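## Task

From the laundry pile, take the red tank top and set it on the table half that belongs to the left arm, separated from every other garment. All other garments must remain on the half holding the pile. No item may end up on the floor or draped over a table edge. Dropping or tossing garments is allowed. Nothing counts if it stays in place only because the robot is holding it. Finish by opening the grippers and moving the arms away.

## Robot and tools

ROBOT AND FRAME. Two arms, left_arm and right_arm, each ending in a parallel two-finger gripper. All reported positions share one world frame: origin on the tabletop midway between the arms, +x reaching out across the table, +z upward, and left_arm mounted on the +y side (so the left arm's half of the table is +y). The names do not match left/right in camera images. Each gripper has its own axes: fingers extend along its +z and close along its y. The reported end_effector_position sits between the finger pads, roughly 1 cm short of the tips; orientation is a quaternion in w,x,y,z order. Reported positions can be slightly wrong, more so at long reach.

ROW FORMAT. Every motion argument is a single flat list of 14 numbers, each in [-1, 1], covering both arms even if one is idle: left_arm dx, dy, dz, rx, ry, rz, opening, then right_arm dx, dy, dz, rx, ry, rz, opening. The first six per arm are an offset, not a pose: a displacement expressed in that gripper's own axes, measured from the gripper pose printed in the most recent result that shows it (or, before any such result in a scene, and for later calls inside one reply, from where the gripper is when the action begins). A value of 1.0 equals 0.6 m of translation or 180 degrees of rotation; rx, ry, rz form one rotation vector. The opening is absolute, not an offset: +1 fully open (0.094 m), -1 closed. All-zero offsets do not mean stay still; they pull the arm back to the reference pose.

TOOLS. execute_actions takes "actions", a list holding at most one item, plus optional "pictures" (boolean). An empty list just reports the state. An item {"rows": [...], "steps": n} runs up to 15 control steps of 1/30 s; each row (14 numbers) is used for one step, the final row repeating if rows run out, and every row is counted from the same reference pose, not chained. An item with only {"steps": n} (n up to 300) waits, counted from the previous result. move takes "target" (one 14-number row, same offset meaning) and optional "speed" in m/s (0.002 to 0.5, default 0.25; rotation capped at twice that in rad/s); both grippers travel straight toward their targets, finishing together, lasting 0.5 to 10 s, and the opening is sent at the start. Moves do not avoid obstacles or the other arm. wait takes "seconds" (0 to 10) and sends nothing new. zoom_image takes "camera" (cam_high, cam_left_wrist or cam_right_wrist) and "region" [x0, y0, x1, y1] in pixels, origin top-left, at most 504 by 504. finished_scene takes "scene", the current scene's number; it is final and the result reports success and the next task.

CONTROL BEHAVIOUR. Per step the commanded pose is clipped to within 70 mm and 16 degrees of the measured one, so distant targets need several actions; after an action the arm only continues to its last clipped pose. Arms typically settle a centimetre or more short, usually low; to hold an arm steady, send the corrective offset in the first call of a reply and zeros after, raising the aim if it still sags. Position wins over orientation when both cannot be met. Elbows never fully straighten. Joint limits (rad): waist -2.618 to 3.054, shoulder 0 to 3.142, elbow 0 to 3.142, wrist pitch -1.571 to 1.571, wrist yaw -1.571 to 1.571, wrist roll -2.094 to 2.094. The simulation keeps running while the operator thinks.

GRIPPING. grip_measured reports finger opening on the commanded scale (the final Joint positions value gives it in metres); readings may be off by about 1 mm. To hold cloth, command about 0.03 below grip_measured; smaller gaps grip more lightly. Thin material is squeezed less firmly.

READING RESULTS. The state line lists each gripper's position and quaternion, separated by |. "Hand target" shows where the controller is currently steering each gripper. HELD marks steps where some or all of a row was withheld; "pose unreachable" names an arm whose command the clearance check altered or blocked. A move adds a "move:" line with its ending (done, off_target, moving, held, fault) and active limits: paced means the sent pose was clipped, held means some steps were blocked, after which the arm may jump faster than the set speed. Distances from each target are also given. FAULT lines report an arm stopped. MOTOR HOT warns from 75 °C; at 90 °C the arm halts for 10 s, and at 100 °C it goes limp and drops. Images come from cam_high, cam_left_wrist and cam_right_wrist (504x504 each); calibration lines report any camera whose numbers changed.

AVOID. Collisions or hard pressing between the arms, fast impacts, hard pushes into the table or pile, garments slipping or falling off the table, and long holding that overheats motors. End with grippers open and arms lifted away, the garment resting on its own.

Each tool is called after "Call:" as name(argument=value, ...) on one line, values as JSON.

## Session

Call:
execute_actions(actions=[])

Scene clock: 0.00 s of 6000.00 s.
left_arm: end_effector_position=(+0.3861, +0.2844, +0.4023) grip_measured=+1.000 end_effector_quat_wxyz=(+0.702, -0.015, +0.712, +0.008) | right_arm: end_effector_position=(+0.3745, -0.3190, +0.4145) grip_measured=+1.000 end_effector_quat_wxyz=(+0.714, +0.013, +0.699, -0.017)
Joint positions: left_arm=[-0.012  1.048  1.042 -0.009  0.004 -0.011  0.094] | right_arm=[ 0.001  1.055  1.059  0.017  0.    -0.005  0.094]
Joint velocities: left_arm=[ 0.002 -0.007 -0.007  0.022  0.007  0.007  0.   ] | right_arm=[-0.002 -0.002  0.002 -0.022 -0.007  0.007  0.   ]
Motor temperatures (°C, as the motors report them): left_arm=[25 27 26 24 27 26] | right_arm=[26 26 24 25 25 28]
Hand target (left_arm): +0.382, +0.284, +0.418; +0.716, -0.016, +0.698, +0.007
Hand target (right_arm): +0.372, -0.319, +0.421; +0.719, +0.013, +0.695, -0.018

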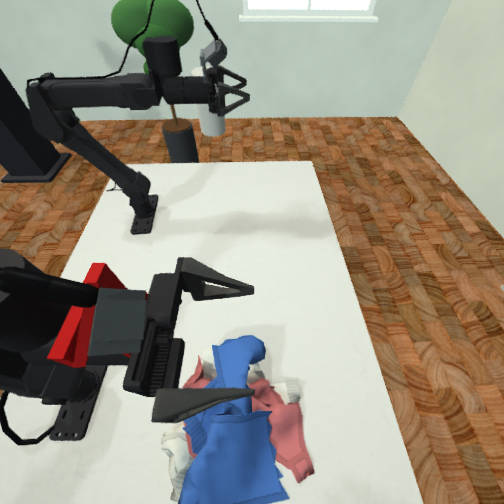

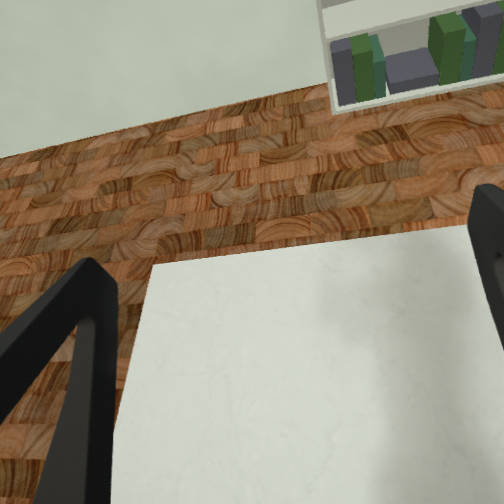

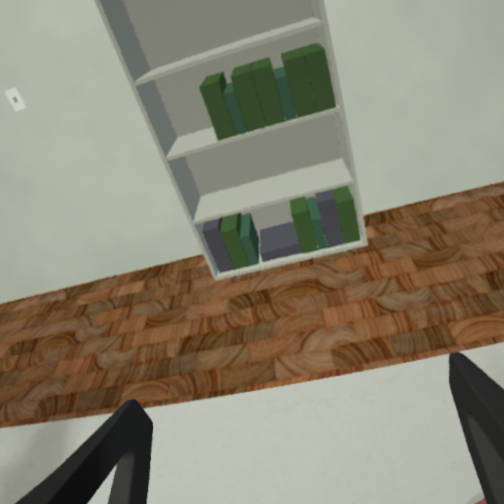

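Call:
zoom_image(camera="cam_high", region=[120, 320, 360, 504])

Region (120, 320, 360, 504) of cam_high's 504x504 image, scaled by 2.100, with more detail than that image has; it fills the top 386 rows of this view, and the rest is white.

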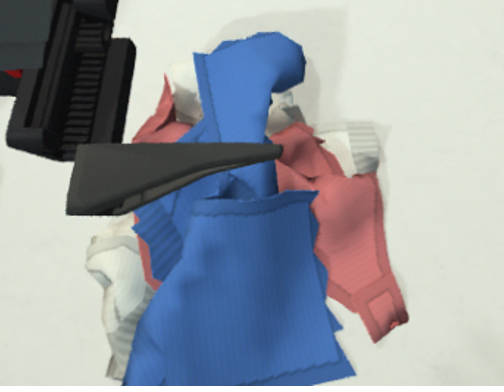

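Call:
move(target=[0,0,0,0,0,0,1, 0.275,-0.1667,-0.0583,0,0.5,0,1], speed=0.3)

Scene clock: 60.70 s of 6000.00 s.
left_arm: end_effector_position=(+0.3861, +0.2844, +0.4015) grip_measured=+1.000 end_effector_quat_wxyz=(+0.701, -0.015, +0.713, +0.008) | right_arm: end_effector_position=(+0.3438, -0.4156, +0.2494) grip_measured=+1.000 end_effector_quat_wxyz=(+0.125, +0.019, +0.991, -0.031)
Joint positions: left_arm=[-0.012  1.048  1.042 -0.013  0.004 -0.011  0.094] | right_arm=[-0.273  1.806  2.036 -1.543 -0.013 -0.278  0.094]
Joint velocities: left_arm=[-0.007 -0.012 -0.002  0.051  0.051  0.007  0.   ] | right_arm=[ 0.017 -0.012 -0.007 -0.022  0.037 -0.022  0.   ]
Motor temperatures (°C, as the motors report them): left_arm=[25 27 28 31 27 26] | right_arm=[26 27 27 33 25 28]
Hand target (left_arm): +0.386, +0.284, +0.402; +0.702, -0.015, +0.712, +0.008
Hand target (right_arm): +0.340, -0.419, +0.243; +0.110, +0.020, +0.993, -0.033
Off the commanded pose (left_arm): 0.001 m, 0 deg.
Off the commanded pose (right_arm): 0.006 m, 14 deg.
joint sent to its limit (right arm) — the command would take joint 4 (wrist pitch) past its lower limit, so that joint was sent only as far as its limit.
After step 90, 54.60 s passed at rest.
move: off_target (right_arm)
camera_calibration (this result's frames):
cam_left_wrist: T_world_to_cam=[[0.0215381, -0.967665, -0.251316, 0.367233], [-0.802843, 0.133063, -0.581151, 0.508399], [0.595801, 0.214284, -0.774018, 0.109842], [0, 0, 0, 1]] pos_world=[0.334812, 0.264172, 0.472768]
cam_right_wrist: T_world_to_cam=[[-0.302366, -0.950046, -0.0773734, -0.26661], [-0.912151, 0.26483, 0.312804, 0.395809], [-0.276688, 0.165157, -0.946661, 0.51476], [0, 0, 0, 1]] pos_world=[0.422851, -0.44313, 0.342864]

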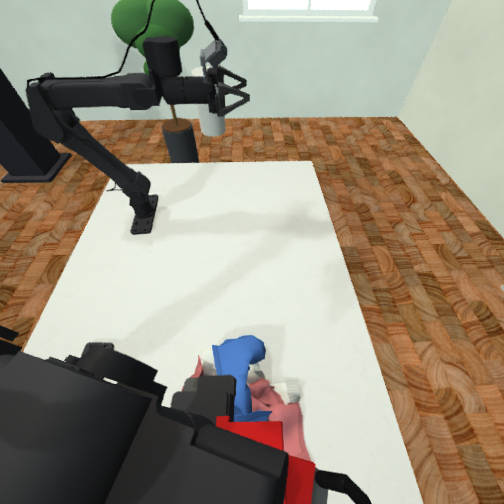

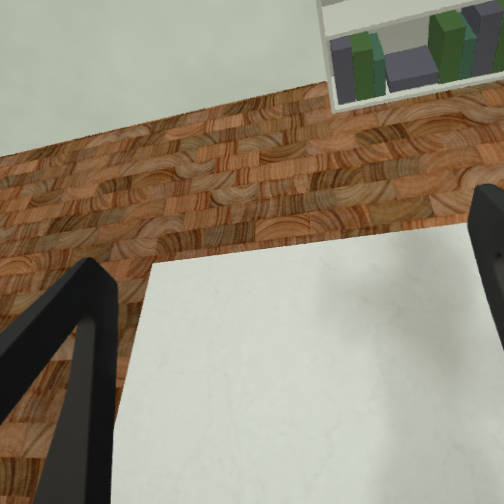

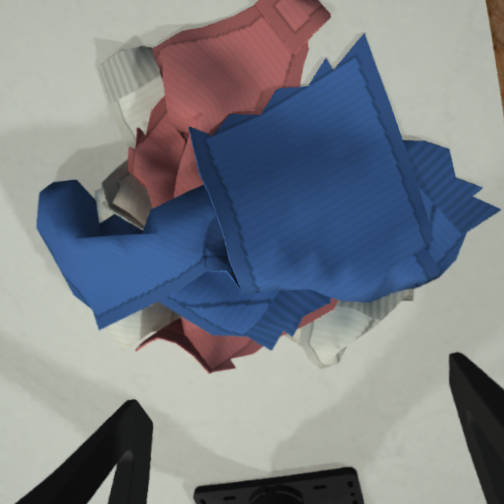

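Call:
move(target=[0,0,0,0,0,0,1, 0.0276,0.2748,0.2339,0,0.078,0,1], speed=0.3)

Scene clock: 133.30 s of 6000.00 s.
left_arm: end_effector_position=(+0.3861, +0.2844, +0.4006) grip_measured=+1.000 end_effector_quat_wxyz=(+0.699, -0.015, +0.715, +0.008) | right_arm: end_effector_position=(+0.3641, -0.2537, +0.0974) grip_measured=+1.000 end_effector_quat_wxyz=(-0.008, +0.016, +1.000, -0.020)
Joint positions: left_arm=[-0.012  1.048  1.042 -0.016  0.004 -0.011  0.094] | right_arm=[ 0.192  1.999  1.706 -1.301  0.037  0.18   0.094]
Joint velocities: left_arm=[ 0.002 -0.002  0.002 -0.037 -0.066 -0.022  0.   ] | right_arm=[-0.012  0.002  0.002  0.022  0.037 -0.022  0.   ]
Motor temperatures (°C, as the motors report them): left_arm=[25 27 28 33 27 26] | right_arm=[26 29 26 28 25 28]
Hand target (left_arm): +0.386, +0.284, +0.401; +0.701, -0.015, +0.713, +0.008
Hand target (right_arm): +0.369, -0.256, +0.099; +0.003, +0.022, +0.999, -0.023
Off the commanded pose (left_arm): 0.001 m, 0 deg.
Off the commanded pose (right_arm): 0.009 m, 2 deg.
After step 90, 68.27 s passed at rest.
move: done
camera_calibration (this result's frames):
cam_left_wrist: T_world_to_cam=[[0.0206759, -0.967697, -0.251266, 0.36734], [-0.804832, 0.13299, -0.57841, 0.50758], [0.593142, 0.214186, -0.776084, 0.111075], [0, 0, 0, 1]] pos_world=[0.335039, 0.26418, 0.472093]
cam_right_wrist: T_world_to_cam=[[-0.315164, -0.948809, -0.0207936, -0.118998], [-0.796889, 0.252675, 0.548748, 0.351], [-0.515403, 0.189516, -0.835729, 0.432003], [0, 0, 0, 1]] pos_world=[0.464859, -0.283467, 0.165952]

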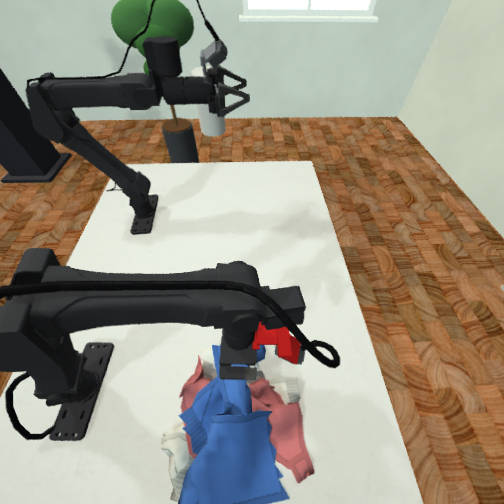

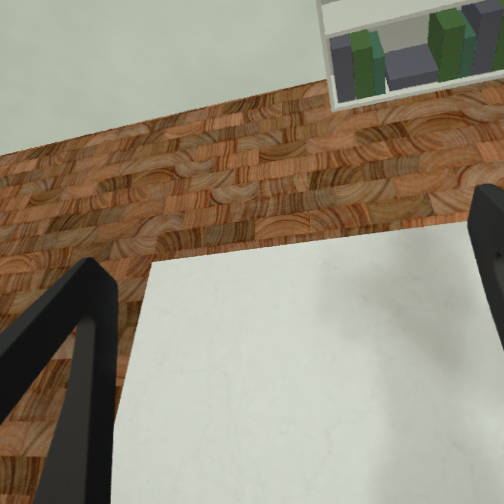

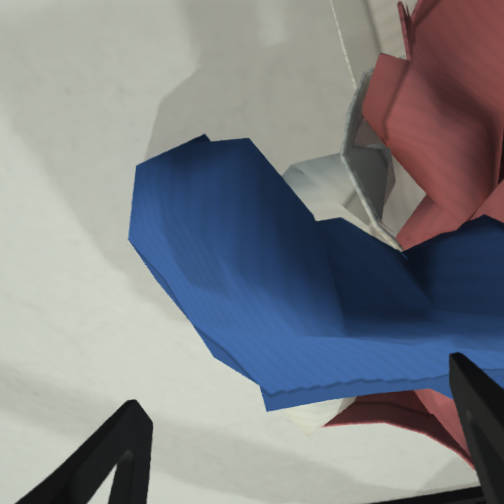

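Call:
move(target=[0,0,0,0,0,0,1, 0,0.0167,0.1417,0,0,0,1], speed=0.15)

Scene clock: 146.60 s of 6000.00 s.
left_arm: end_effector_position=(+0.3861, +0.2844, +0.3998) grip_measured=+1.000 end_effector_quat_wxyz=(+0.698, -0.016, +0.716, +0.008) | right_arm: end_effector_position=(+0.3602, -0.2503, +0.0209) grip_measured=+1.000 end_effector_quat_wxyz=(-0.009, +0.017, +1.000, -0.020)
Joint positions: left_arm=[-0.012  1.048  1.042 -0.02   0.004 -0.011  0.094] | right_arm=[ 0.203  2.046  1.466 -1.015  0.037  0.193  0.094]
Joint velocities: left_arm=[ 0.012 -0.007  0.002  0.022  0.037  0.037  0.   ] | right_arm=[ 0.017 -0.007  0.012 -0.022 -0.051  0.007  0.   ]
Motor temperatures (°C, as the motors report them): left_arm=[25 27 28 34 27 26] | right_arm=[26 30 26 28 25 28]
Hand target (left_arm): +0.386, +0.284, +0.401; +0.699, -0.015, +0.715, +0.008
Hand target (right_arm): +0.361, -0.247, +0.012; -0.008, +0.016, +1.000, -0.020
Off the commanded pose (left_arm): 0.001 m, 0 deg.
Off the commanded pose (right_arm): 0.010 m, 0 deg.
After step 90, 9.17 s passed at rest.
move: done
camera_calibration (this result's frames):
cam_left_wrist: T_world_to_cam=[[0.0198139, -0.967729, -0.251213, 0.367446], [-0.806812, 0.132917, -0.575662, 0.506756], [0.590476, 0.214088, -0.778142, 0.112304], [0, 0, 0, 1]] pos_world=[0.335264, 0.264189, 0.471417]
cam_right_wrist: T_world_to_cam=[[-0.317358, -0.948101, -0.0196963, -0.117636], [-0.795355, 0.254804, 0.549987, 0.388878], [-0.516425, 0.190209, -0.834941, 0.365948], [0, 0, 0, 1]] pos_world=[0.460948, -0.280225, 0.0893504]

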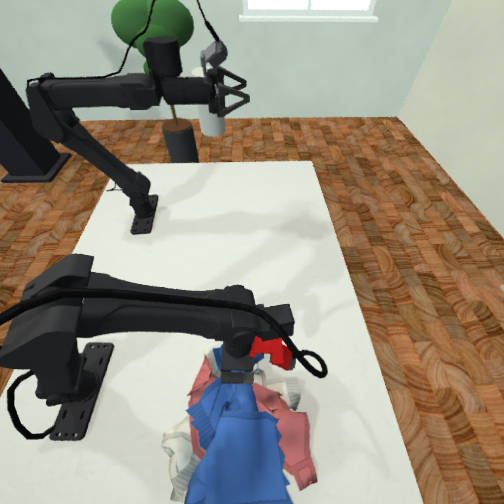

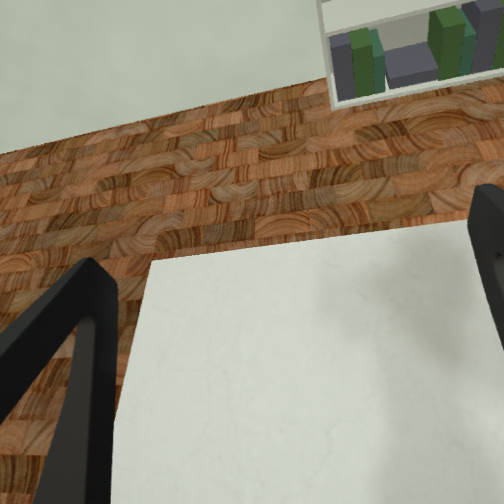

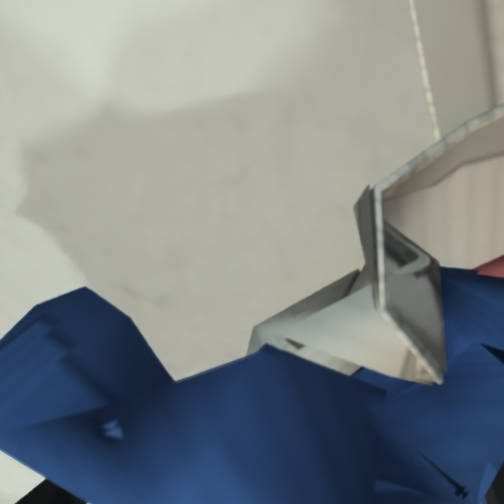

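Call:
execute_actions(actions=[{"rows": [[0,0,0,0,0,0,1, 0,0,0,0,0,0,-1]], "steps": 15}], pictures=false)

Scene clock: 151.27 s of 6000.00 s.
left_arm: end_effector_position=(+0.3860, +0.2844, +0.3989) grip_measured=+1.000 end_effector_quat_wxyz=(+0.697, -0.016, +0.717, +0.008) | right_arm: end_effector_position=(+0.3587, -0.2504, +0.0216) grip_measured=-0.911 end_effector_quat_wxyz=(-0.011, +0.017, +1.000, -0.021)
Joint positions: left_arm=[-0.012  1.048  1.042 -0.023  0.004 -0.011  0.094] | right_arm=[ 0.203  2.044  1.466 -1.022  0.037  0.194  0.004]
Joint velocities: left_arm=[ 0.002 -0.002 -0.007 -0.051 -0.007  0.007  0.   ] | right_arm=[-0.012 -0.002 -0.007 -0.037 -0.007 -0.007 -0.   ]
Motor temperatures (°C, as the motors report them): left_arm=[25 27 28 34 27 26] | right_arm=[26 30 26 28 25 28]
Hand target (left_arm): +0.386, +0.284, +0.400; +0.698, -0.016, +0.716, +0.008
Hand target (right_arm): +0.360, -0.250, +0.021; -0.009, +0.017, +1.000, -0.020
Off the commanded pose (left_arm): 0.001 m, 0 deg.
Off the commanded pose (right_arm): 0.002 m, 0 deg.
Steps of this call (steps 1 to 90: nothing new was sent; then 1.17 s passed at rest; steps 91 to 105: all 15 steps of this action). Readings (end_effector_position):
91: left_arm (+0.3861, +0.2844, +0.3997) | right_arm (+0.3603, -0.2503, +0.0209)
92: left_arm (+0.3861, +0.2844, +0.3996) | right_arm (+0.3602, -0.2504, +0.0209)
94: left_arm (+0.3861, +0.2844, +0.3993) | right_arm (+0.3599, -0.2510, +0.0210)
98: left_arm (+0.3861, +0.2844, +0.3990) | right_arm (+0.3586, -0.2504, +0.0211)
105: the state above

Call:
move(target=[0,0,0,0,0,0,1, -0.03,0.03,-0.70,0,-0.167,0,-1], speed=0.2)

Scene clock: 174.93 s of 6000.00 s.
left_arm: end_effector_position=(+0.3860, +0.2844, +0.3981) grip_measured=+1.000 end_effector_quat_wxyz=(+0.696, -0.016, +0.718, +0.008) | right_arm: end_effector_position=(+0.3933, -0.2153, +0.4388) grip_measured=-0.919 end_effector_quat_wxyz=(+0.436, +0.005, +0.900, +0.025)
Joint positions: left_arm=[-0.012  1.048  1.042 -0.027  0.004 -0.011  0.094] | right_arm=[ 0.34   1.906  2.773 -1.55   0.191  0.216  0.004]
Joint velocities: left_arm=[ 0.007 -0.002 -0.017 -0.037  0.022  0.051  0.   ] | right_arm=[ 0.002 -0.032  0.032  0.066  0.007 -0.037  0.001]
Motor temperatures (°C, as the motors report them): left_arm=[25 27 28 34 27 26] | right_arm=[26 31 27 28 25 28]
Hand target (left_arm): +0.386, +0.284, +0.399; +0.697, -0.016, +0.717, +0.008
Hand target (right_arm): +0.392, -0.214, +0.443; +0.442, +0.001, +0.897, +0.019
Off the commanded pose (left_arm): 0.001 m, 0 deg.
Off the commanded pose (right_arm): 0.006 m, 24 deg; orientation clipped at the last step of the last action.
joint sent to its limit (right arm) — the command would take joint 4 (wrist pitch) past its lower limit, so that joint was sent only as far as its limit.
After step 90, 17.87 s passed at rest.
move: off_target (right_arm); limits=paced
camera_calibration (this result's frames):
cam_left_wrist: T_world_to_cam=[[0.0180905, -0.967792, -0.251099, 0.367655], [-0.810743, 0.132773, -0.570146, 0.505097], [0.585122, 0.213891, -0.782229, 0.114756], [0, 0, 0, 1]] pos_world=[0.335707, 0.264205, 0.470062]
cam_right_wrist: T_world_to_cam=[[-0.114146, -0.944053, -0.30941, -0.017676], [-0.93439, 0.207814, -0.28936, 0.58932], [0.337471, 0.25608, -0.905835, 0.434804], [0, 0, 0, 1]] pos_world=[0.401904, -0.250501, 0.558917]

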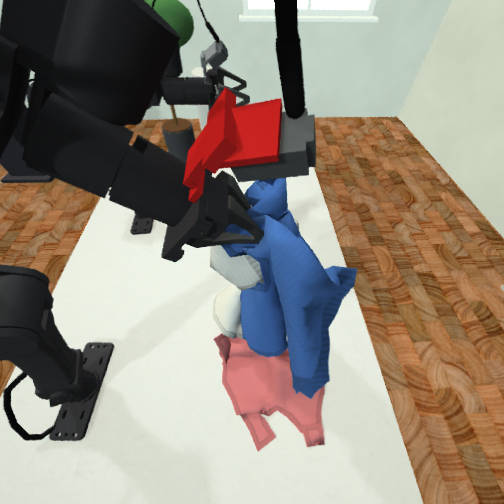

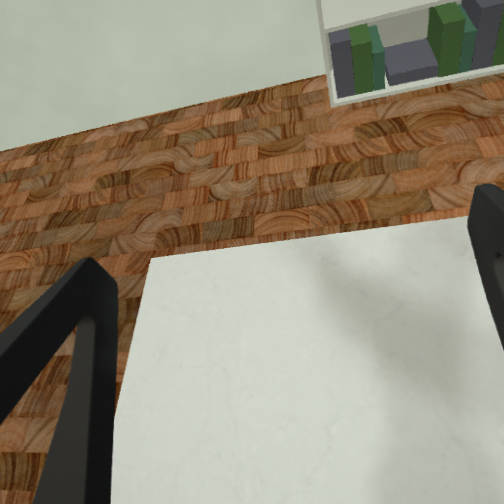

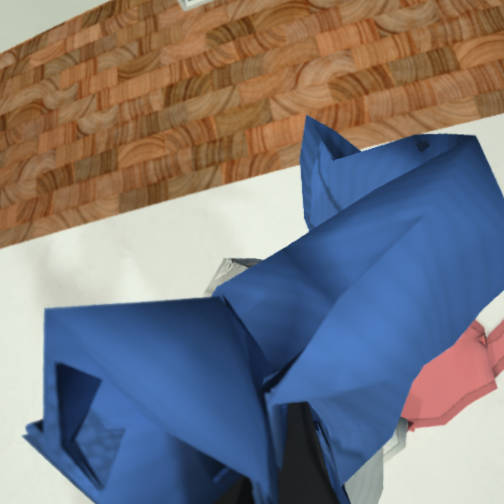

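Call:
zoom_image(camera="cam_high", region=[160, 160, 400, 460])

Region (160, 160, 400, 460) of cam_high's 504x504 image, scaled by 1.680, with more detail than that image has; it fills the left 403 columns of this view, and the rest is white.

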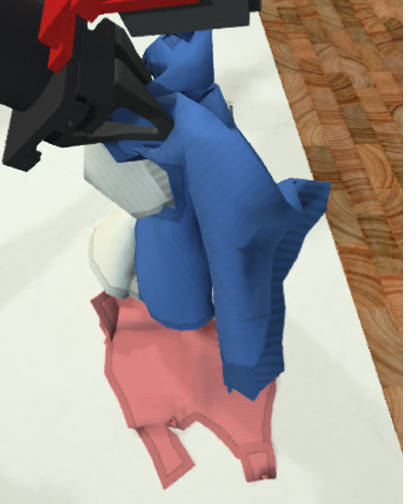

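Call:
move(target=[0,0,0,0,0,0,1, -0.1469,0.1423,0.1131,0,0,0,-1], speed=0.2)

Scene clock: 198.70 s of 6000.00 s.
left_arm: end_effector_position=(+0.3860, +0.2844, +0.3972) grip_measured=+1.000 end_effector_quat_wxyz=(+0.694, -0.016, +0.719, +0.008) | right_arm: end_effector_position=(+0.4983, -0.1318, +0.4545) grip_measured=-0.919 end_effector_quat_wxyz=(+0.559, -0.010, +0.826, +0.067)
Joint positions: left_arm=[-0.012  1.048  1.042 -0.03   0.004 -0.011  0.094] | right_arm=[ 0.455  2.142  2.855 -1.102  0.261  0.212  0.004]
Joint velocities: left_arm=[-0.012 -0.012  0.007  0.037 -0.007  0.11   0.   ] | right_arm=[ 0.002 -0.002  0.007  0.037  0.022 -0.051  0.   ]
Motor temperatures (°C, as the motors report them): left_arm=[25 27 28 35 27 26] | right_arm=[26 30 27 31 25 28]
Hand target (left_arm): +0.386, +0.284, +0.398; +0.696, -0.016, +0.718, +0.008
Hand target (right_arm): +0.498, -0.131, +0.468; +0.578, -0.008, +0.813, +0.067
Off the commanded pose (left_arm): 0.001 m, 0 deg.
Off the commanded pose (right_arm): 0.016 m, 17 deg; orientation clipped at the last step of the last action.
elbow stopped short (right arm): the move would have taken joint 3 (elbow) straighter than the controller allows; a more bent joint 3 avoids this.
move: off_target (right_arm); limits=paced
camera_calibration (this result's frames):
cam_left_wrist: T_world_to_cam=[[0.0172291, -0.967824, -0.251037, 0.367757], [-0.812695, 0.132701, -0.567378, 0.504261], [0.582435, 0.213792, -0.784259, 0.115978], [0, 0, 0, 1]] pos_world=[0.335925, 0.264213, 0.469384]
cam_right_wrist: T_world_to_cam=[[0.0389405, -0.923703, -0.381126, 0.0370627], [-0.826254, 0.184734, -0.532145, 0.728054], [0.561951, 0.335629, -0.756019, 0.222697], [0, 0, 0, 1]] pos_world=[0.474969, -0.175005, 0.569919]

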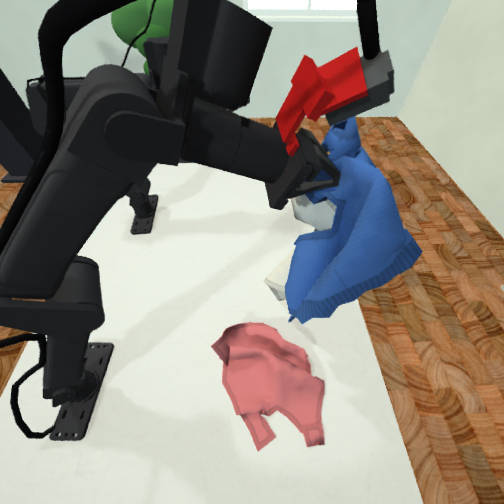

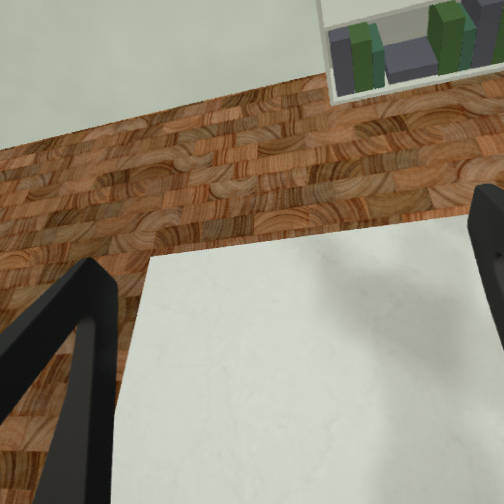

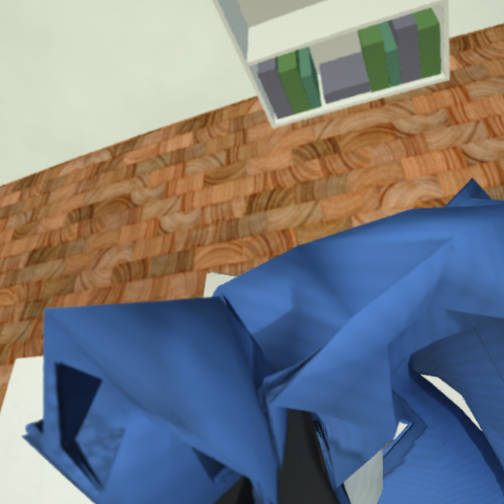

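Call:
move(target=[0,0,0,0,0,0,1, 0.0443,-0.4227,-0.5261,0.147,-0.0158,0.058,-1], speed=0.25)

Scene clock: 222.03 s of 6000.00 s.
left_arm: end_effector_position=(+0.3860, +0.2844, +0.3964) grip_measured=+1.000 end_effector_quat_wxyz=(+0.693, -0.016, +0.720, +0.008) | right_arm: end_effector_position=(+0.2163, -0.4180, +0.5262) grip_measured=-0.919 end_effector_quat_wxyz=(+0.558, +0.192, +0.803, -0.082)
Joint positions: left_arm=[-0.012  1.048  1.042 -0.033  0.004 -0.011  0.094] | right_arm=[-0.61   1.324  2.383 -1.445 -0.255 -0.013  0.004]
Joint velocities: left_arm=[-0.002 -0.007  0.012 -0.066 -0.066 -0.022  0.   ] | right_arm=[-0.012 -0.007  0.002  0.022 -0.066 -0.022  0.   ]
Motor temperatures (°C, as the motors report them): left_arm=[25 27 28 35 27 26] | right_arm=[26 31 27 34 25 28]
Hand target (left_arm): +0.386, +0.284, +0.397; +0.695, -0.016, +0.719, +0.008
Hand target (right_arm): +0.221, -0.422, +0.528; +0.558, +0.189, +0.804, -0.083
Off the commanded pose (left_arm): 0.001 m, 0 deg.
Off the commanded pose (right_arm): 0.007 m, 1 deg.
After step 624, the last 784 steps of your reply time or wait did not run and took no scene time. You can wait again.
move: done
camera_calibration (this result's frames):
cam_left_wrist: T_world_to_cam=[[0.0163679, -0.967856, -0.250973, 0.367858], [-0.814637, 0.132629, -0.564603, 0.503421], [0.57974, 0.213693, -0.78628, 0.117197], [0, 0, 0, 1]] pos_world=[0.33614, 0.264221, 0.468705]
cam_right_wrist: T_world_to_cam=[[-0.413675, -0.8338, -0.365583, -0.0616855], [-0.636391, 0.551981, -0.538817, 0.702033], [0.65106, 0.00975816, -0.758963, 0.377506], [0, 0, 0, 1]] pos_world=[0.17547, -0.442626, 0.642229]

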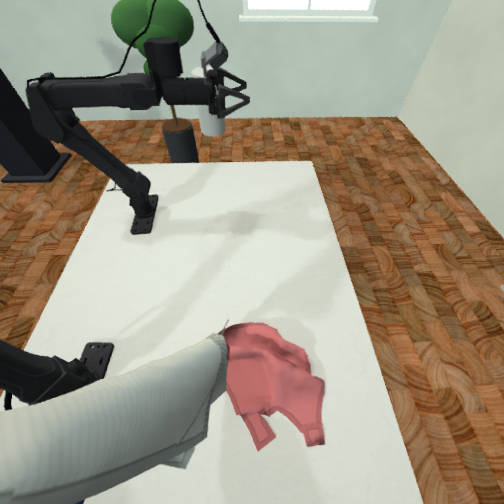

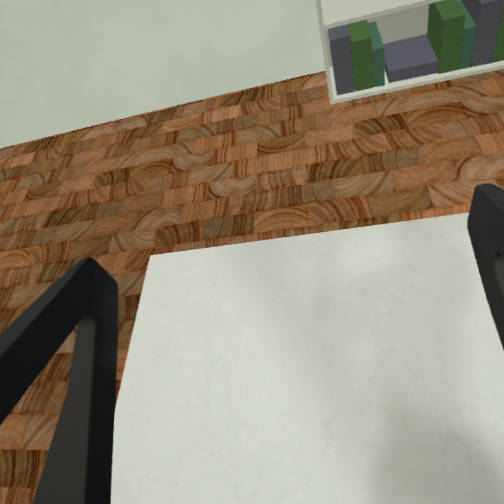

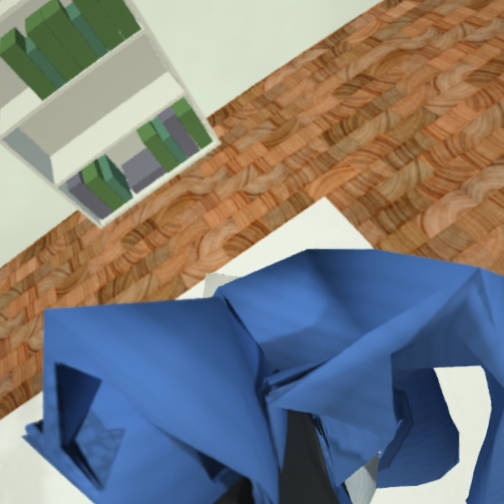

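Call:
move(target=[0,0,0,0,0,0,1, 0.3092,-0.0275,0.1211,0,0,0,-1], speed=0.2)

Scene clock: 233.67 s of 6000.00 s.
left_arm: end_effector_position=(+0.3859, +0.2844, +0.3954) grip_measured=+1.000 end_effector_quat_wxyz=(+0.692, -0.016, +0.722, +0.008) | right_arm: end_effector_position=(+0.2145, -0.4167, +0.3195) grip_measured=-0.919 end_effector_quat_wxyz=(+0.541, +0.198, +0.814, -0.075)
Joint positions: left_arm=[-0.012  1.048  1.042 -0.037  0.004 -0.011  0.094] | right_arm=[-0.611  0.672  1.009 -0.766 -0.255 -0.013  0.004]
Joint velocities: left_arm=[-0.017 -0.007 -0.012 -0.022 -0.007 -0.007  0.   ] | right_arm=[-0.012  0.017 -0.002 -0.066 -0.022  0.022  0.   ]
Motor temperatures (°C, as the motors report them): left_arm=[25 27 28 35 27 26] | right_arm=[26 29 27 35 25 28]
Hand target (left_arm): +0.386, +0.284, +0.396; +0.693, -0.016, +0.721, +0.008
Hand target (right_arm): +0.213, -0.414, +0.328; +0.558, +0.192, +0.803, -0.082
Off the commanded pose (left_arm): 0.001 m, 0 deg.
Off the commanded pose (right_arm): 0.007 m, 2 deg.
move: done
camera_calibration (this result's frames):
cam_left_wrist: T_world_to_cam=[[0.0154113, -0.967891, -0.250897, 0.367969], [-0.816783, 0.13255, -0.561512, 0.502483], [0.576739, 0.213582, -0.788514, 0.118548], [0, 0, 0, 1]] pos_world=[0.336377, 0.26423, 0.46795]
cam_right_wrist: T_world_to_cam=[[-0.426619, -0.823943, -0.37298, -0.127682], [-0.653975, 0.565892, -0.502079, 0.586598], [0.624751, 0.0297226, -0.780258, 0.24259], [0, 0, 0, 1]] pos_world=[0.17759, -0.444365, 0.436179]

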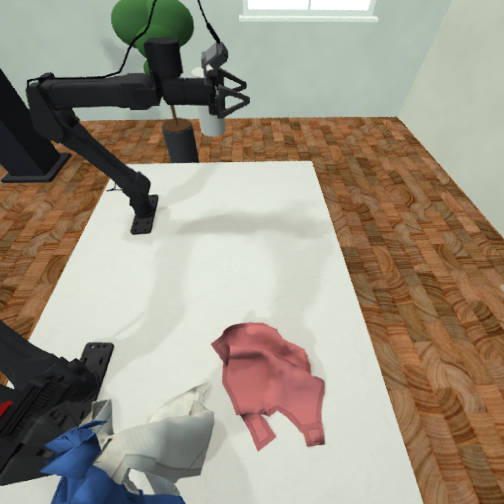

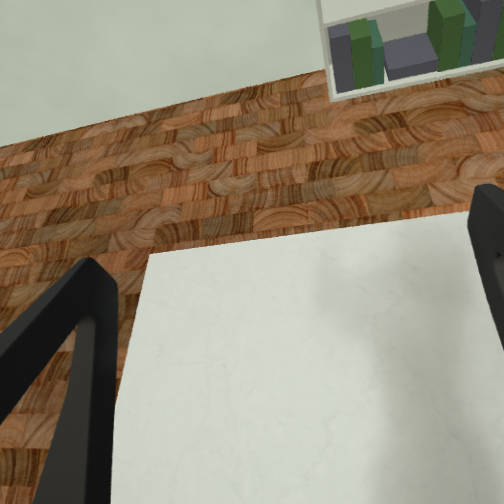

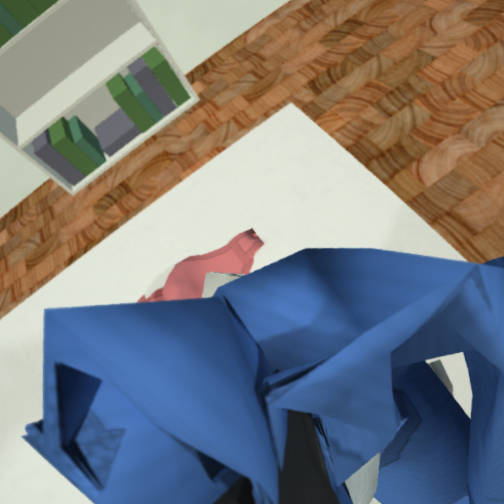

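Call:
move(target=[0,0,0,0,0,0,1, 0.155,-0.014,0.06,0,0,0,-1], speed=0.2)

Call:
execute_actions(actions=[{"rows": [[0,0,0,0,0,0,1, 0,0,0,0,0,0,1]], "steps": 15}])

Scene clock: 241.30 s of 6000.00 s.
left_arm: end_effector_position=(+0.3859, +0.2844, +0.3946) grip_measured=+1.000 end_effector_quat_wxyz=(+0.691, -0.016, +0.723, +0.008) | right_arm: end_effector_position=(+0.2090, -0.4125, +0.2120) grip_measured=-0.919 end_effector_quat_wxyz=(+0.526, +0.204, +0.823, -0.068)
Joint positions: left_arm=[-0.012  1.048  1.042 -0.041  0.004 -0.011  0.094] | right_arm=[-0.611  0.469  0.568 -0.569 -0.254 -0.013  0.004]
Joint velocities: left_arm=[-0.002 -0.007  0.002 -0.007 -0.007 -0.037  0.   ] | right_arm=[-0.007 -0.007  0.012 -0.007  0.007 -0.037 -0.   ]
Motor temperatures (°C, as the motors report them): left_arm=[25 27 28 36 27 26] | right_arm=[26 29 27 35 25 28]
Hand target (left_arm): +0.386, +0.284, +0.395; +0.692, -0.016, +0.722, +0.008
Hand target (right_arm): +0.209, -0.412, +0.220; +0.541, +0.198, +0.814, -0.075
Off the commanded pose (left_arm): 0.001 m, 0 deg.
Off the commanded pose (right_arm): 0.008 m, 2 deg.
move: done
camera_calibration (this result's frames):
cam_left_wrist: T_world_to_cam=[[0.0145506, -0.967923, -0.250827, 0.368067], [-0.818705, 0.132479, -0.558723, 0.501634], [0.57403, 0.213483, -0.790515, 0.119762], [0, 0, 0, 1]] pos_world=[0.336588, 0.264237, 0.467269]
cam_right_wrist: T_world_to_cam=[[-0.439114, -0.814491, -0.379187, -0.158888], [-0.669504, 0.578099, -0.466439, 0.527434], [0.599118, 0.0490476, -0.799157, 0.179349], [0, 0, 0, 1]] pos_world=[0.175898, -0.443119, 0.329096]

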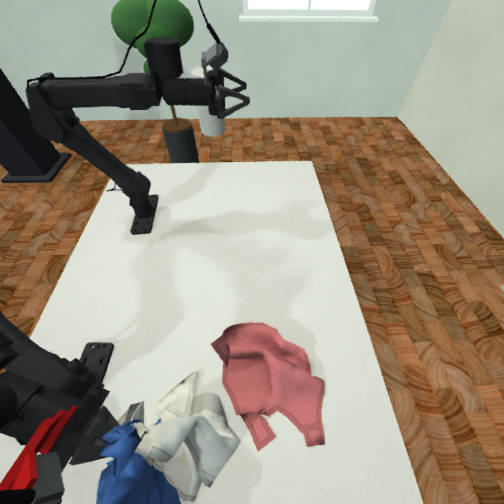

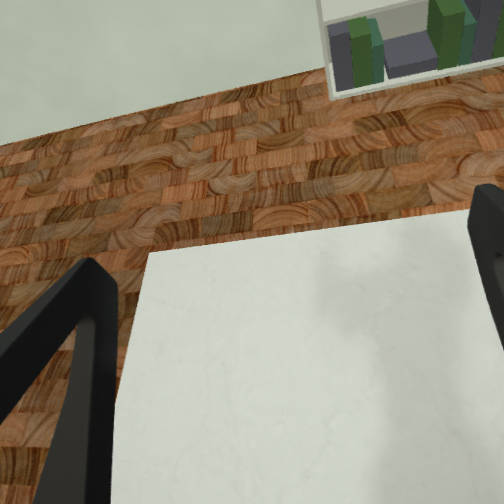

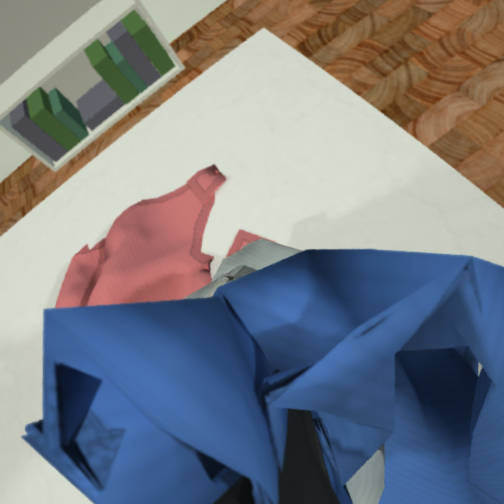

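Scene clock: 241.80 s of 6000.00 s.
left_arm: end_effector_position=(+0.3858, +0.2844, +0.3937) grip_measured=+1.000 end_effector_quat_wxyz=(+0.689, -0.016, +0.724, +0.008) | right_arm: end_effector_position=(+0.2090, -0.4125, +0.2120) grip_measured=+1.000 end_effector_quat_wxyz=(+0.526, +0.204, +0.823, -0.068)
Joint positions: left_arm=[-0.012  1.048  1.042 -0.044  0.004 -0.011  0.094] | right_arm=[-0.611  0.469  0.568 -0.569 -0.254 -0.013  0.094]
Joint velocities: left_arm=[-0.017 -0.012 -0.007  0.066 -0.139 -0.051  0.   ] | right_arm=[-0.012  0.007 -0.007 -0.037 -0.066 -0.037  0.   ]
Motor temperatures (°C, as the motors report them): left_arm=[25 27 28 36 27 26] | right_arm=[26 29 27 35 25 28]
Hand target (left_arm): +0.386, +0.284, +0.395; +0.691, -0.016, +0.723, +0.008
Hand target (right_arm): +0.209, -0.413, +0.212; +0.526, +0.204, +0.823, -0.068
Off the commanded pose (left_arm): 0.001 m, 0 deg.
Off the commanded pose (right_arm): 0.000 m, 0 deg.
Steps of this call (steps 1 to 15: all 15 steps of this action). Readings (end_effector_position):
1: left_arm (+0.3859, +0.2844, +0.3945) | right_arm (+0.2090, -0.4125, +0.2120)
2: left_arm (+0.3859, +0.2844, +0.3944) | right_arm (+0.2090, -0.4125, +0.2120)
4: left_arm (+0.3859, +0.2844, +0.3941) | right_arm (+0.2090, -0.4125, +0.2120)
8: left_arm (+0.3859, +0.2844, +0.3939) | right_arm (+0.2090, -0.4125, +0.2120)
15: the state above
camera_calibration (this result's frames):
cam_left_wrist: T_world_to_cam=[[0.0136902, -0.967954, -0.250753, 0.368165], [-0.820617, 0.132409, -0.555927, 0.500781], [0.571314, 0.213383, -0.792507, 0.120972], [0, 0, 0, 1]] pos_world=[0.336796, 0.264245, 0.466588]
cam_right_wrist: T_world_to_cam=[[-0.439203, -0.814296, -0.379502, -0.158723], [-0.66935, 0.57836, -0.466337, 0.527488], [0.599226, 0.0492028, -0.799067, 0.179372], [0, 0, 0, 1]] pos_world=[0.175878, -0.443151, 0.329082]

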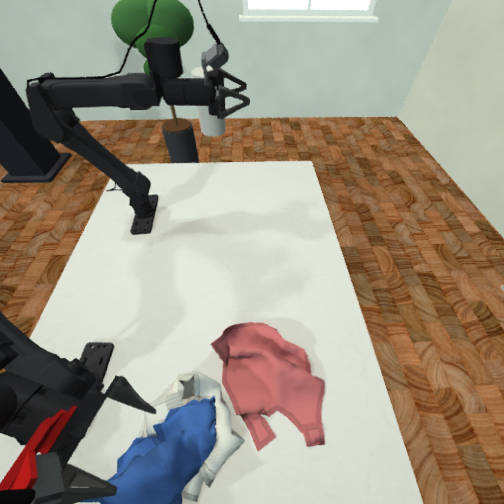

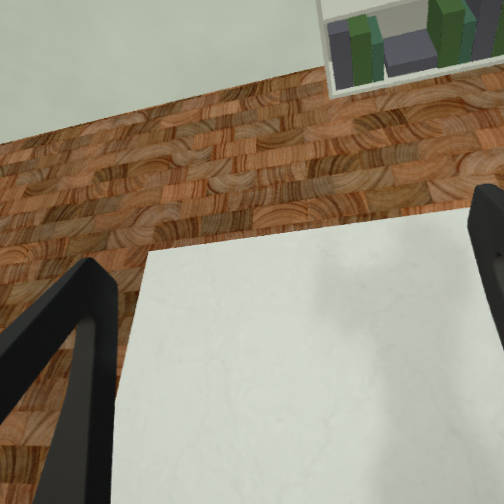

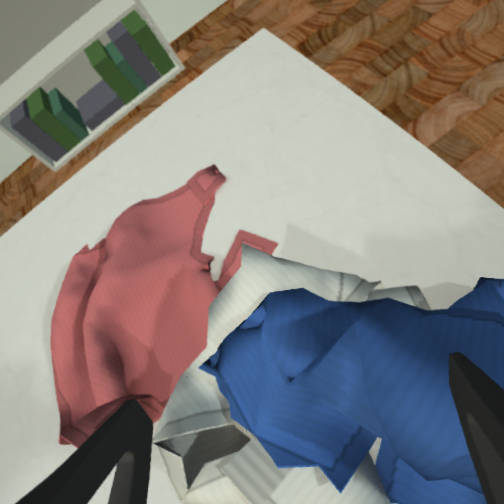

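Call:
move(target=[0,0,0,0,0,0,1, 0.0437,0.2742,0.3255,-0.046,0.3563,-0.1382,1], speed=0.3)

Scene clock: 260.73 s of 6000.00 s.
left_arm: end_effector_position=(+0.3858, +0.2844, +0.3929) grip_measured=+1.000 end_effector_quat_wxyz=(+0.688, -0.016, +0.725, +0.008) | right_arm: end_effector_position=(+0.4302, -0.3217, +0.1075) grip_measured=+1.000 end_effector_quat_wxyz=(-0.000, +0.005, +1.000, +0.004)
Joint positions: left_arm=[-0.012  1.048  1.042 -0.048  0.004 -0.011  0.094] | right_arm=[-0.003  2.268  2.167 -1.47  -0.008 -0.037  0.094]
Joint velocities: left_arm=[ 0.007  0.002  0.002 -0.022 -0.037 -0.081  0.   ] | right_arm=[-0.027  0.012  0.022 -0.037  0.007 -0.022  0.   ]
Motor temperatures (°C, as the motors report them): left_arm=[25 27 28 36 27 26] | right_arm=[26 28 27 35 25 28]
Hand target (left_arm): +0.386, +0.284, +0.394; +0.689, -0.016, +0.724, +0.008
Hand target (right_arm): +0.433, -0.317, +0.110; +0.003, -0.002, +1.000, +0.008
Off the commanded pose (left_arm): 0.001 m, 0 deg.
Off the commanded pose (right_arm): 0.013 m, 1 deg.
After step 90, 13.07 s passed at rest.
move: off_target (right_arm)
camera_calibration (this result's frames):
cam_left_wrist: T_world_to_cam=[[0.01283, -0.967986, -0.250676, 0.368261], [-0.82252, 0.132339, -0.553125, 0.499924], [0.568592, 0.213282, -0.79449, 0.12218], [0, 0, 0, 1]] pos_world=[0.337002, 0.264253, 0.465906]
cam_right_wrist: T_world_to_cam=[[-0.293868, -0.953151, -0.0717196, -0.167568], [-0.810489, 0.208702, 0.547312, 0.407151], [-0.506703, 0.218966, -0.83385, 0.492904], [0, 0, 0, 1]] pos_world=[0.530505, -0.35262, 0.176151]

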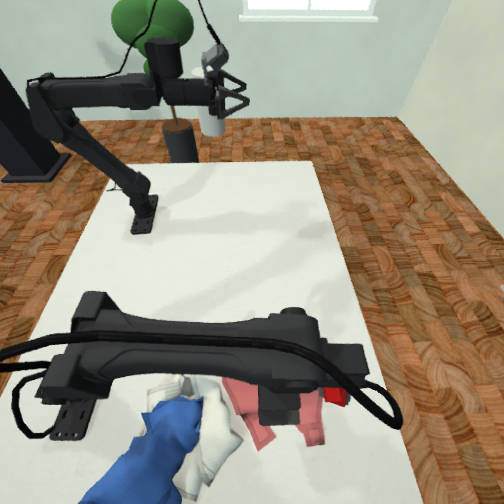

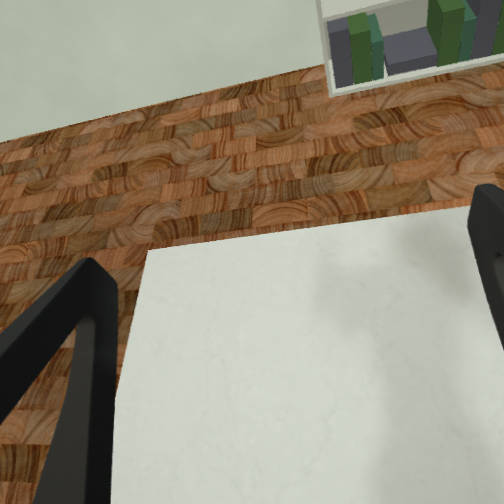

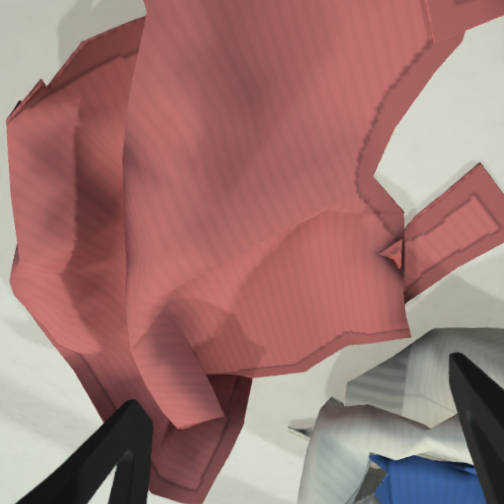

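Call:
move(target=[0,0,0,0,0,0,1, 0,0,0.16,0,0,0,1], speed=0.15)

Call:
execute_actions(actions=[{"rows": [[0,0,0,0,0,0,1, 0,0,0,0,0,0,-1]], "steps": 15}], pictures=false)

Scene clock: 271.10 s of 6000.00 s.
left_arm: end_effector_position=(+0.3858, +0.2844, +0.3920) grip_measured=+1.000 end_effector_quat_wxyz=(+0.687, -0.016, +0.727, +0.007) | right_arm: end_effector_position=(+0.4273, -0.3216, +0.0175) grip_measured=+1.000 end_effector_quat_wxyz=(-0.001, +0.005, +1.000, +0.004)
Joint positions: left_arm=[-0.012  1.048  1.042 -0.051  0.004 -0.011  0.094] | right_arm=[-0.003  2.272  1.815 -1.116 -0.008 -0.037  0.094]
Joint velocities: left_arm=[-0.007 -0.012 -0.017 -0.007 -0.022  0.007  0.   ] | right_arm=[-0.007 -0.002 -0.012 -0.066 -0.022 -0.007  0.   ]
Motor temperatures (°C, as the motors report them): left_arm=[25 27 28 36 27 26] | right_arm=[26 31 28 33 25 28]
Hand target (left_arm): +0.386, +0.284, +0.393; +0.688, -0.016, +0.725, +0.008
Hand target (right_arm): +0.428, -0.321, +0.012; -0.000, +0.005, +1.000, +0.004
Off the commanded pose (left_arm): 0.001 m, 0 deg.
Off the commanded pose (right_arm): 0.007 m, 0 deg.
After step 90, 6.10 s passed at rest.
move: done
camera_calibration (this result's frames):
cam_left_wrist: T_world_to_cam=[[0.0119701, -0.968018, -0.250596, 0.368355], [-0.824413, 0.132269, -0.550317, 0.499063], [0.565863, 0.213182, -0.796463, 0.123385], [0, 0, 0, 1]] pos_world=[0.337206, 0.26426, 0.465223]
cam_right_wrist: T_world_to_cam=[[-0.29395, -0.953148, -0.0714352, -0.174715], [-0.809863, 0.208672, 0.54825, 0.453687], [-0.507656, 0.219011, -0.833258, 0.4168], [0, 0, 0, 1]] pos_world=[0.527658, -0.352485, 0.0860879]

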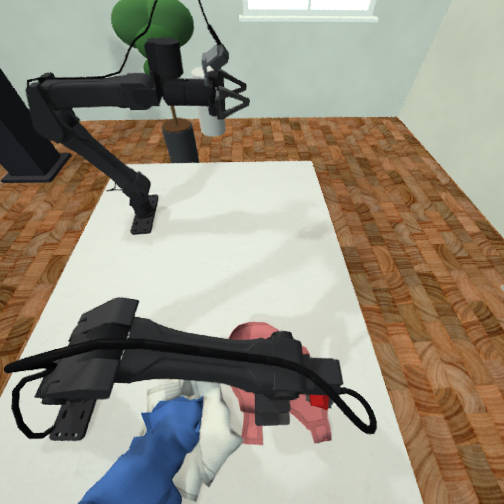

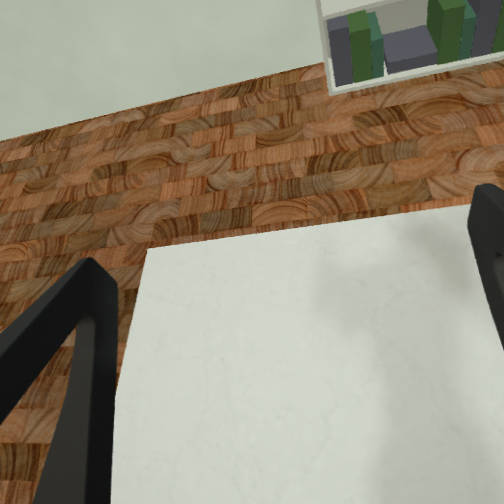

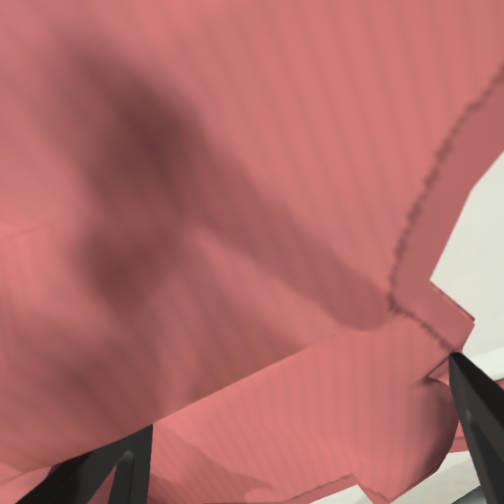

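Scene clock: 271.60 s of 6000.00 s.
left_arm: end_effector_position=(+0.3857, +0.2844, +0.3911) grip_measured=+1.000 end_effector_quat_wxyz=(+0.686, -0.016, +0.728, +0.007) | right_arm: end_effector_position=(+0.4273, -0.3216, +0.0175) grip_measured=-0.995 end_effector_quat_wxyz=(-0.001, +0.005, +1.000, +0.004)
Joint positions: left_arm=[-0.012  1.048  1.042 -0.055  0.004 -0.011  0.094] | right_arm=[-0.003  2.272  1.815 -1.116 -0.008 -0.037  0.   ]
Joint velocities: left_arm=[-0.002  0.017  0.002  0.037 -0.007  0.022  0.   ] | right_arm=[-0.012  0.002  0.032 -0.037 -0.095 -0.022 -0.   ]
Motor temperatures (°C, as the motors report them): left_arm=[25 27 28 36 27 26] | right_arm=[26 31 28 33 25 28]
Hand target (left_arm): +0.386, +0.284, +0.392; +0.687, -0.016, +0.727, +0.007
Hand target (right_arm): +0.427, -0.322, +0.018; -0.001, +0.005, +1.000, +0.004
Off the commanded pose (left_arm): 0.001 m, 0 deg.
Off the commanded pose (right_arm): 0.000 m, 0 deg.
Steps of this call (steps 1 to 15: all 15 steps of this action). Readings (end_effector_position):
1: left_arm (+0.3857, +0.2844, +0.3919) | right_arm (+0.4273, -0.3216, +0.0175)
2: left_arm (+0.3857, +0.2844, +0.3917) | right_arm (+0.4273, -0.3216, +0.0175)
4: left_arm (+0.3857, +0.2844, +0.3915) | right_arm (+0.4273, -0.3216, +0.0175)
8: left_arm (+0.3857, +0.2844, +0.3913) | right_arm (+0.4273, -0.3216, +0.0175)
15: the state above

Call:
execute_actions(actions=[])

Scene clock: 275.93 s of 6000.00 s.
left_arm: end_effector_position=(+0.3857, +0.2844, +0.3911) grip_measured=+1.000 end_effector_quat_wxyz=(+0.686, -0.016, +0.728, +0.007) | right_arm: end_effector_position=(+0.4273, -0.3216, +0.0175) grip_measured=-0.995 end_effector_quat_wxyz=(-0.001, +0.005, +1.000, +0.004)
Joint positions: left_arm=[-0.012  1.048  1.042 -0.055  0.004 -0.011  0.094] | right_arm=[-0.003  2.272  1.815 -1.116 -0.008 -0.037  0.   ]
Joint velocities: left_arm=[-0.007  0.022 -0.012 -0.066  0.037 -0.051  0.   ] | right_arm=[-0.007  0.007  0.002 -0.037  0.037  0.066  0.   ]
Motor temperatures (°C, as the motors report them): left_arm=[25 27 29 36 27 26] | right_arm=[26 31 28 32 25 28]
Hand target (left_arm): +0.386, +0.284, +0.392; +0.687, -0.016, +0.727, +0.007
Hand target (right_arm): +0.427, -0.322, +0.018; -0.001, +0.005, +1.000, +0.004
Off the commanded pose (left_arm): 0.001 m, 0 deg.
Off the commanded pose (right_arm): 0.000 m, 0 deg.
Steps of this call (steps 1 to 90: nothing new was sent; then 1.33 s passed at rest). Readings (end_effector_position):
1: left_arm (+0.3857, +0.2844, +0.3911) | right_arm (+0.4273, -0.3216, +0.0175)
2: left_arm (+0.3857, +0.2844, +0.3911) | right_arm (+0.4273, -0.3216, +0.0175)
4: left_arm (+0.3857, +0.2844, +0.3911) | right_arm (+0.4273, -0.3216, +0.0175)
8: left_arm (+0.3857, +0.2844, +0.3911) | right_arm (+0.4273, -0.3216, +0.0175)
90: the state above
camera_calibration (this result's frames):
cam_left_wrist: T_world_to_cam=[[0.0110149, -0.968053, -0.250504, 0.368459], [-0.826505, 0.132192, -0.547189, 0.498102], [0.562822, 0.21307, -0.798644, 0.12472], [0, 0, 0, 1]] pos_world=[0.33743, 0.264268, 0.464463]
cam_right_wrist: T_world_to_cam=[[-0.29395, -0.953148, -0.0714352, -0.174715], [-0.809863, 0.208672, 0.54825, 0.453687], [-0.507656, 0.219011, -0.833258, 0.4168], [0, 0, 0, 1]] pos_world=[0.527658, -0.352485, 0.0860879]

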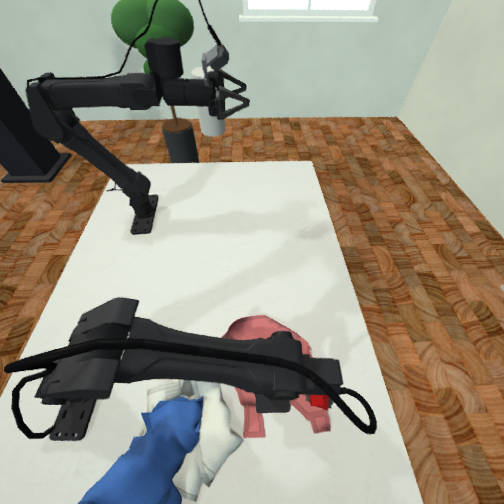

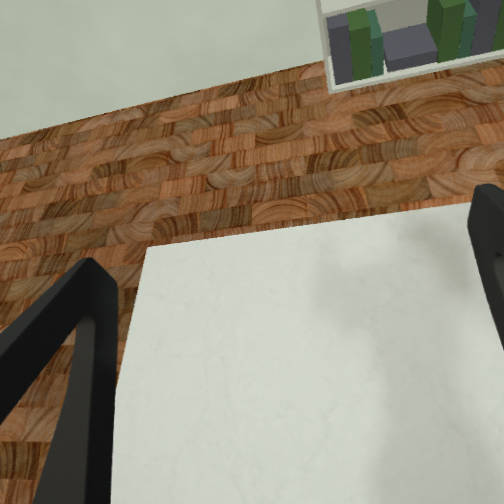

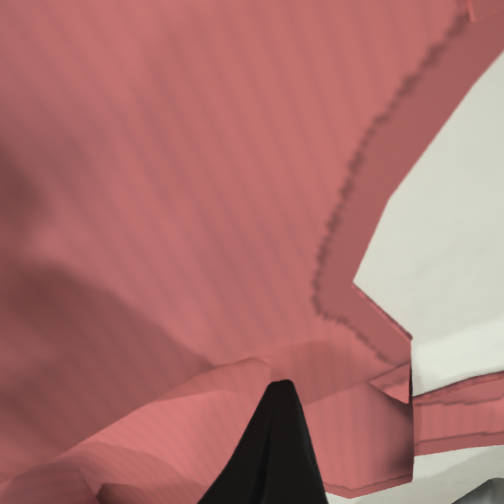

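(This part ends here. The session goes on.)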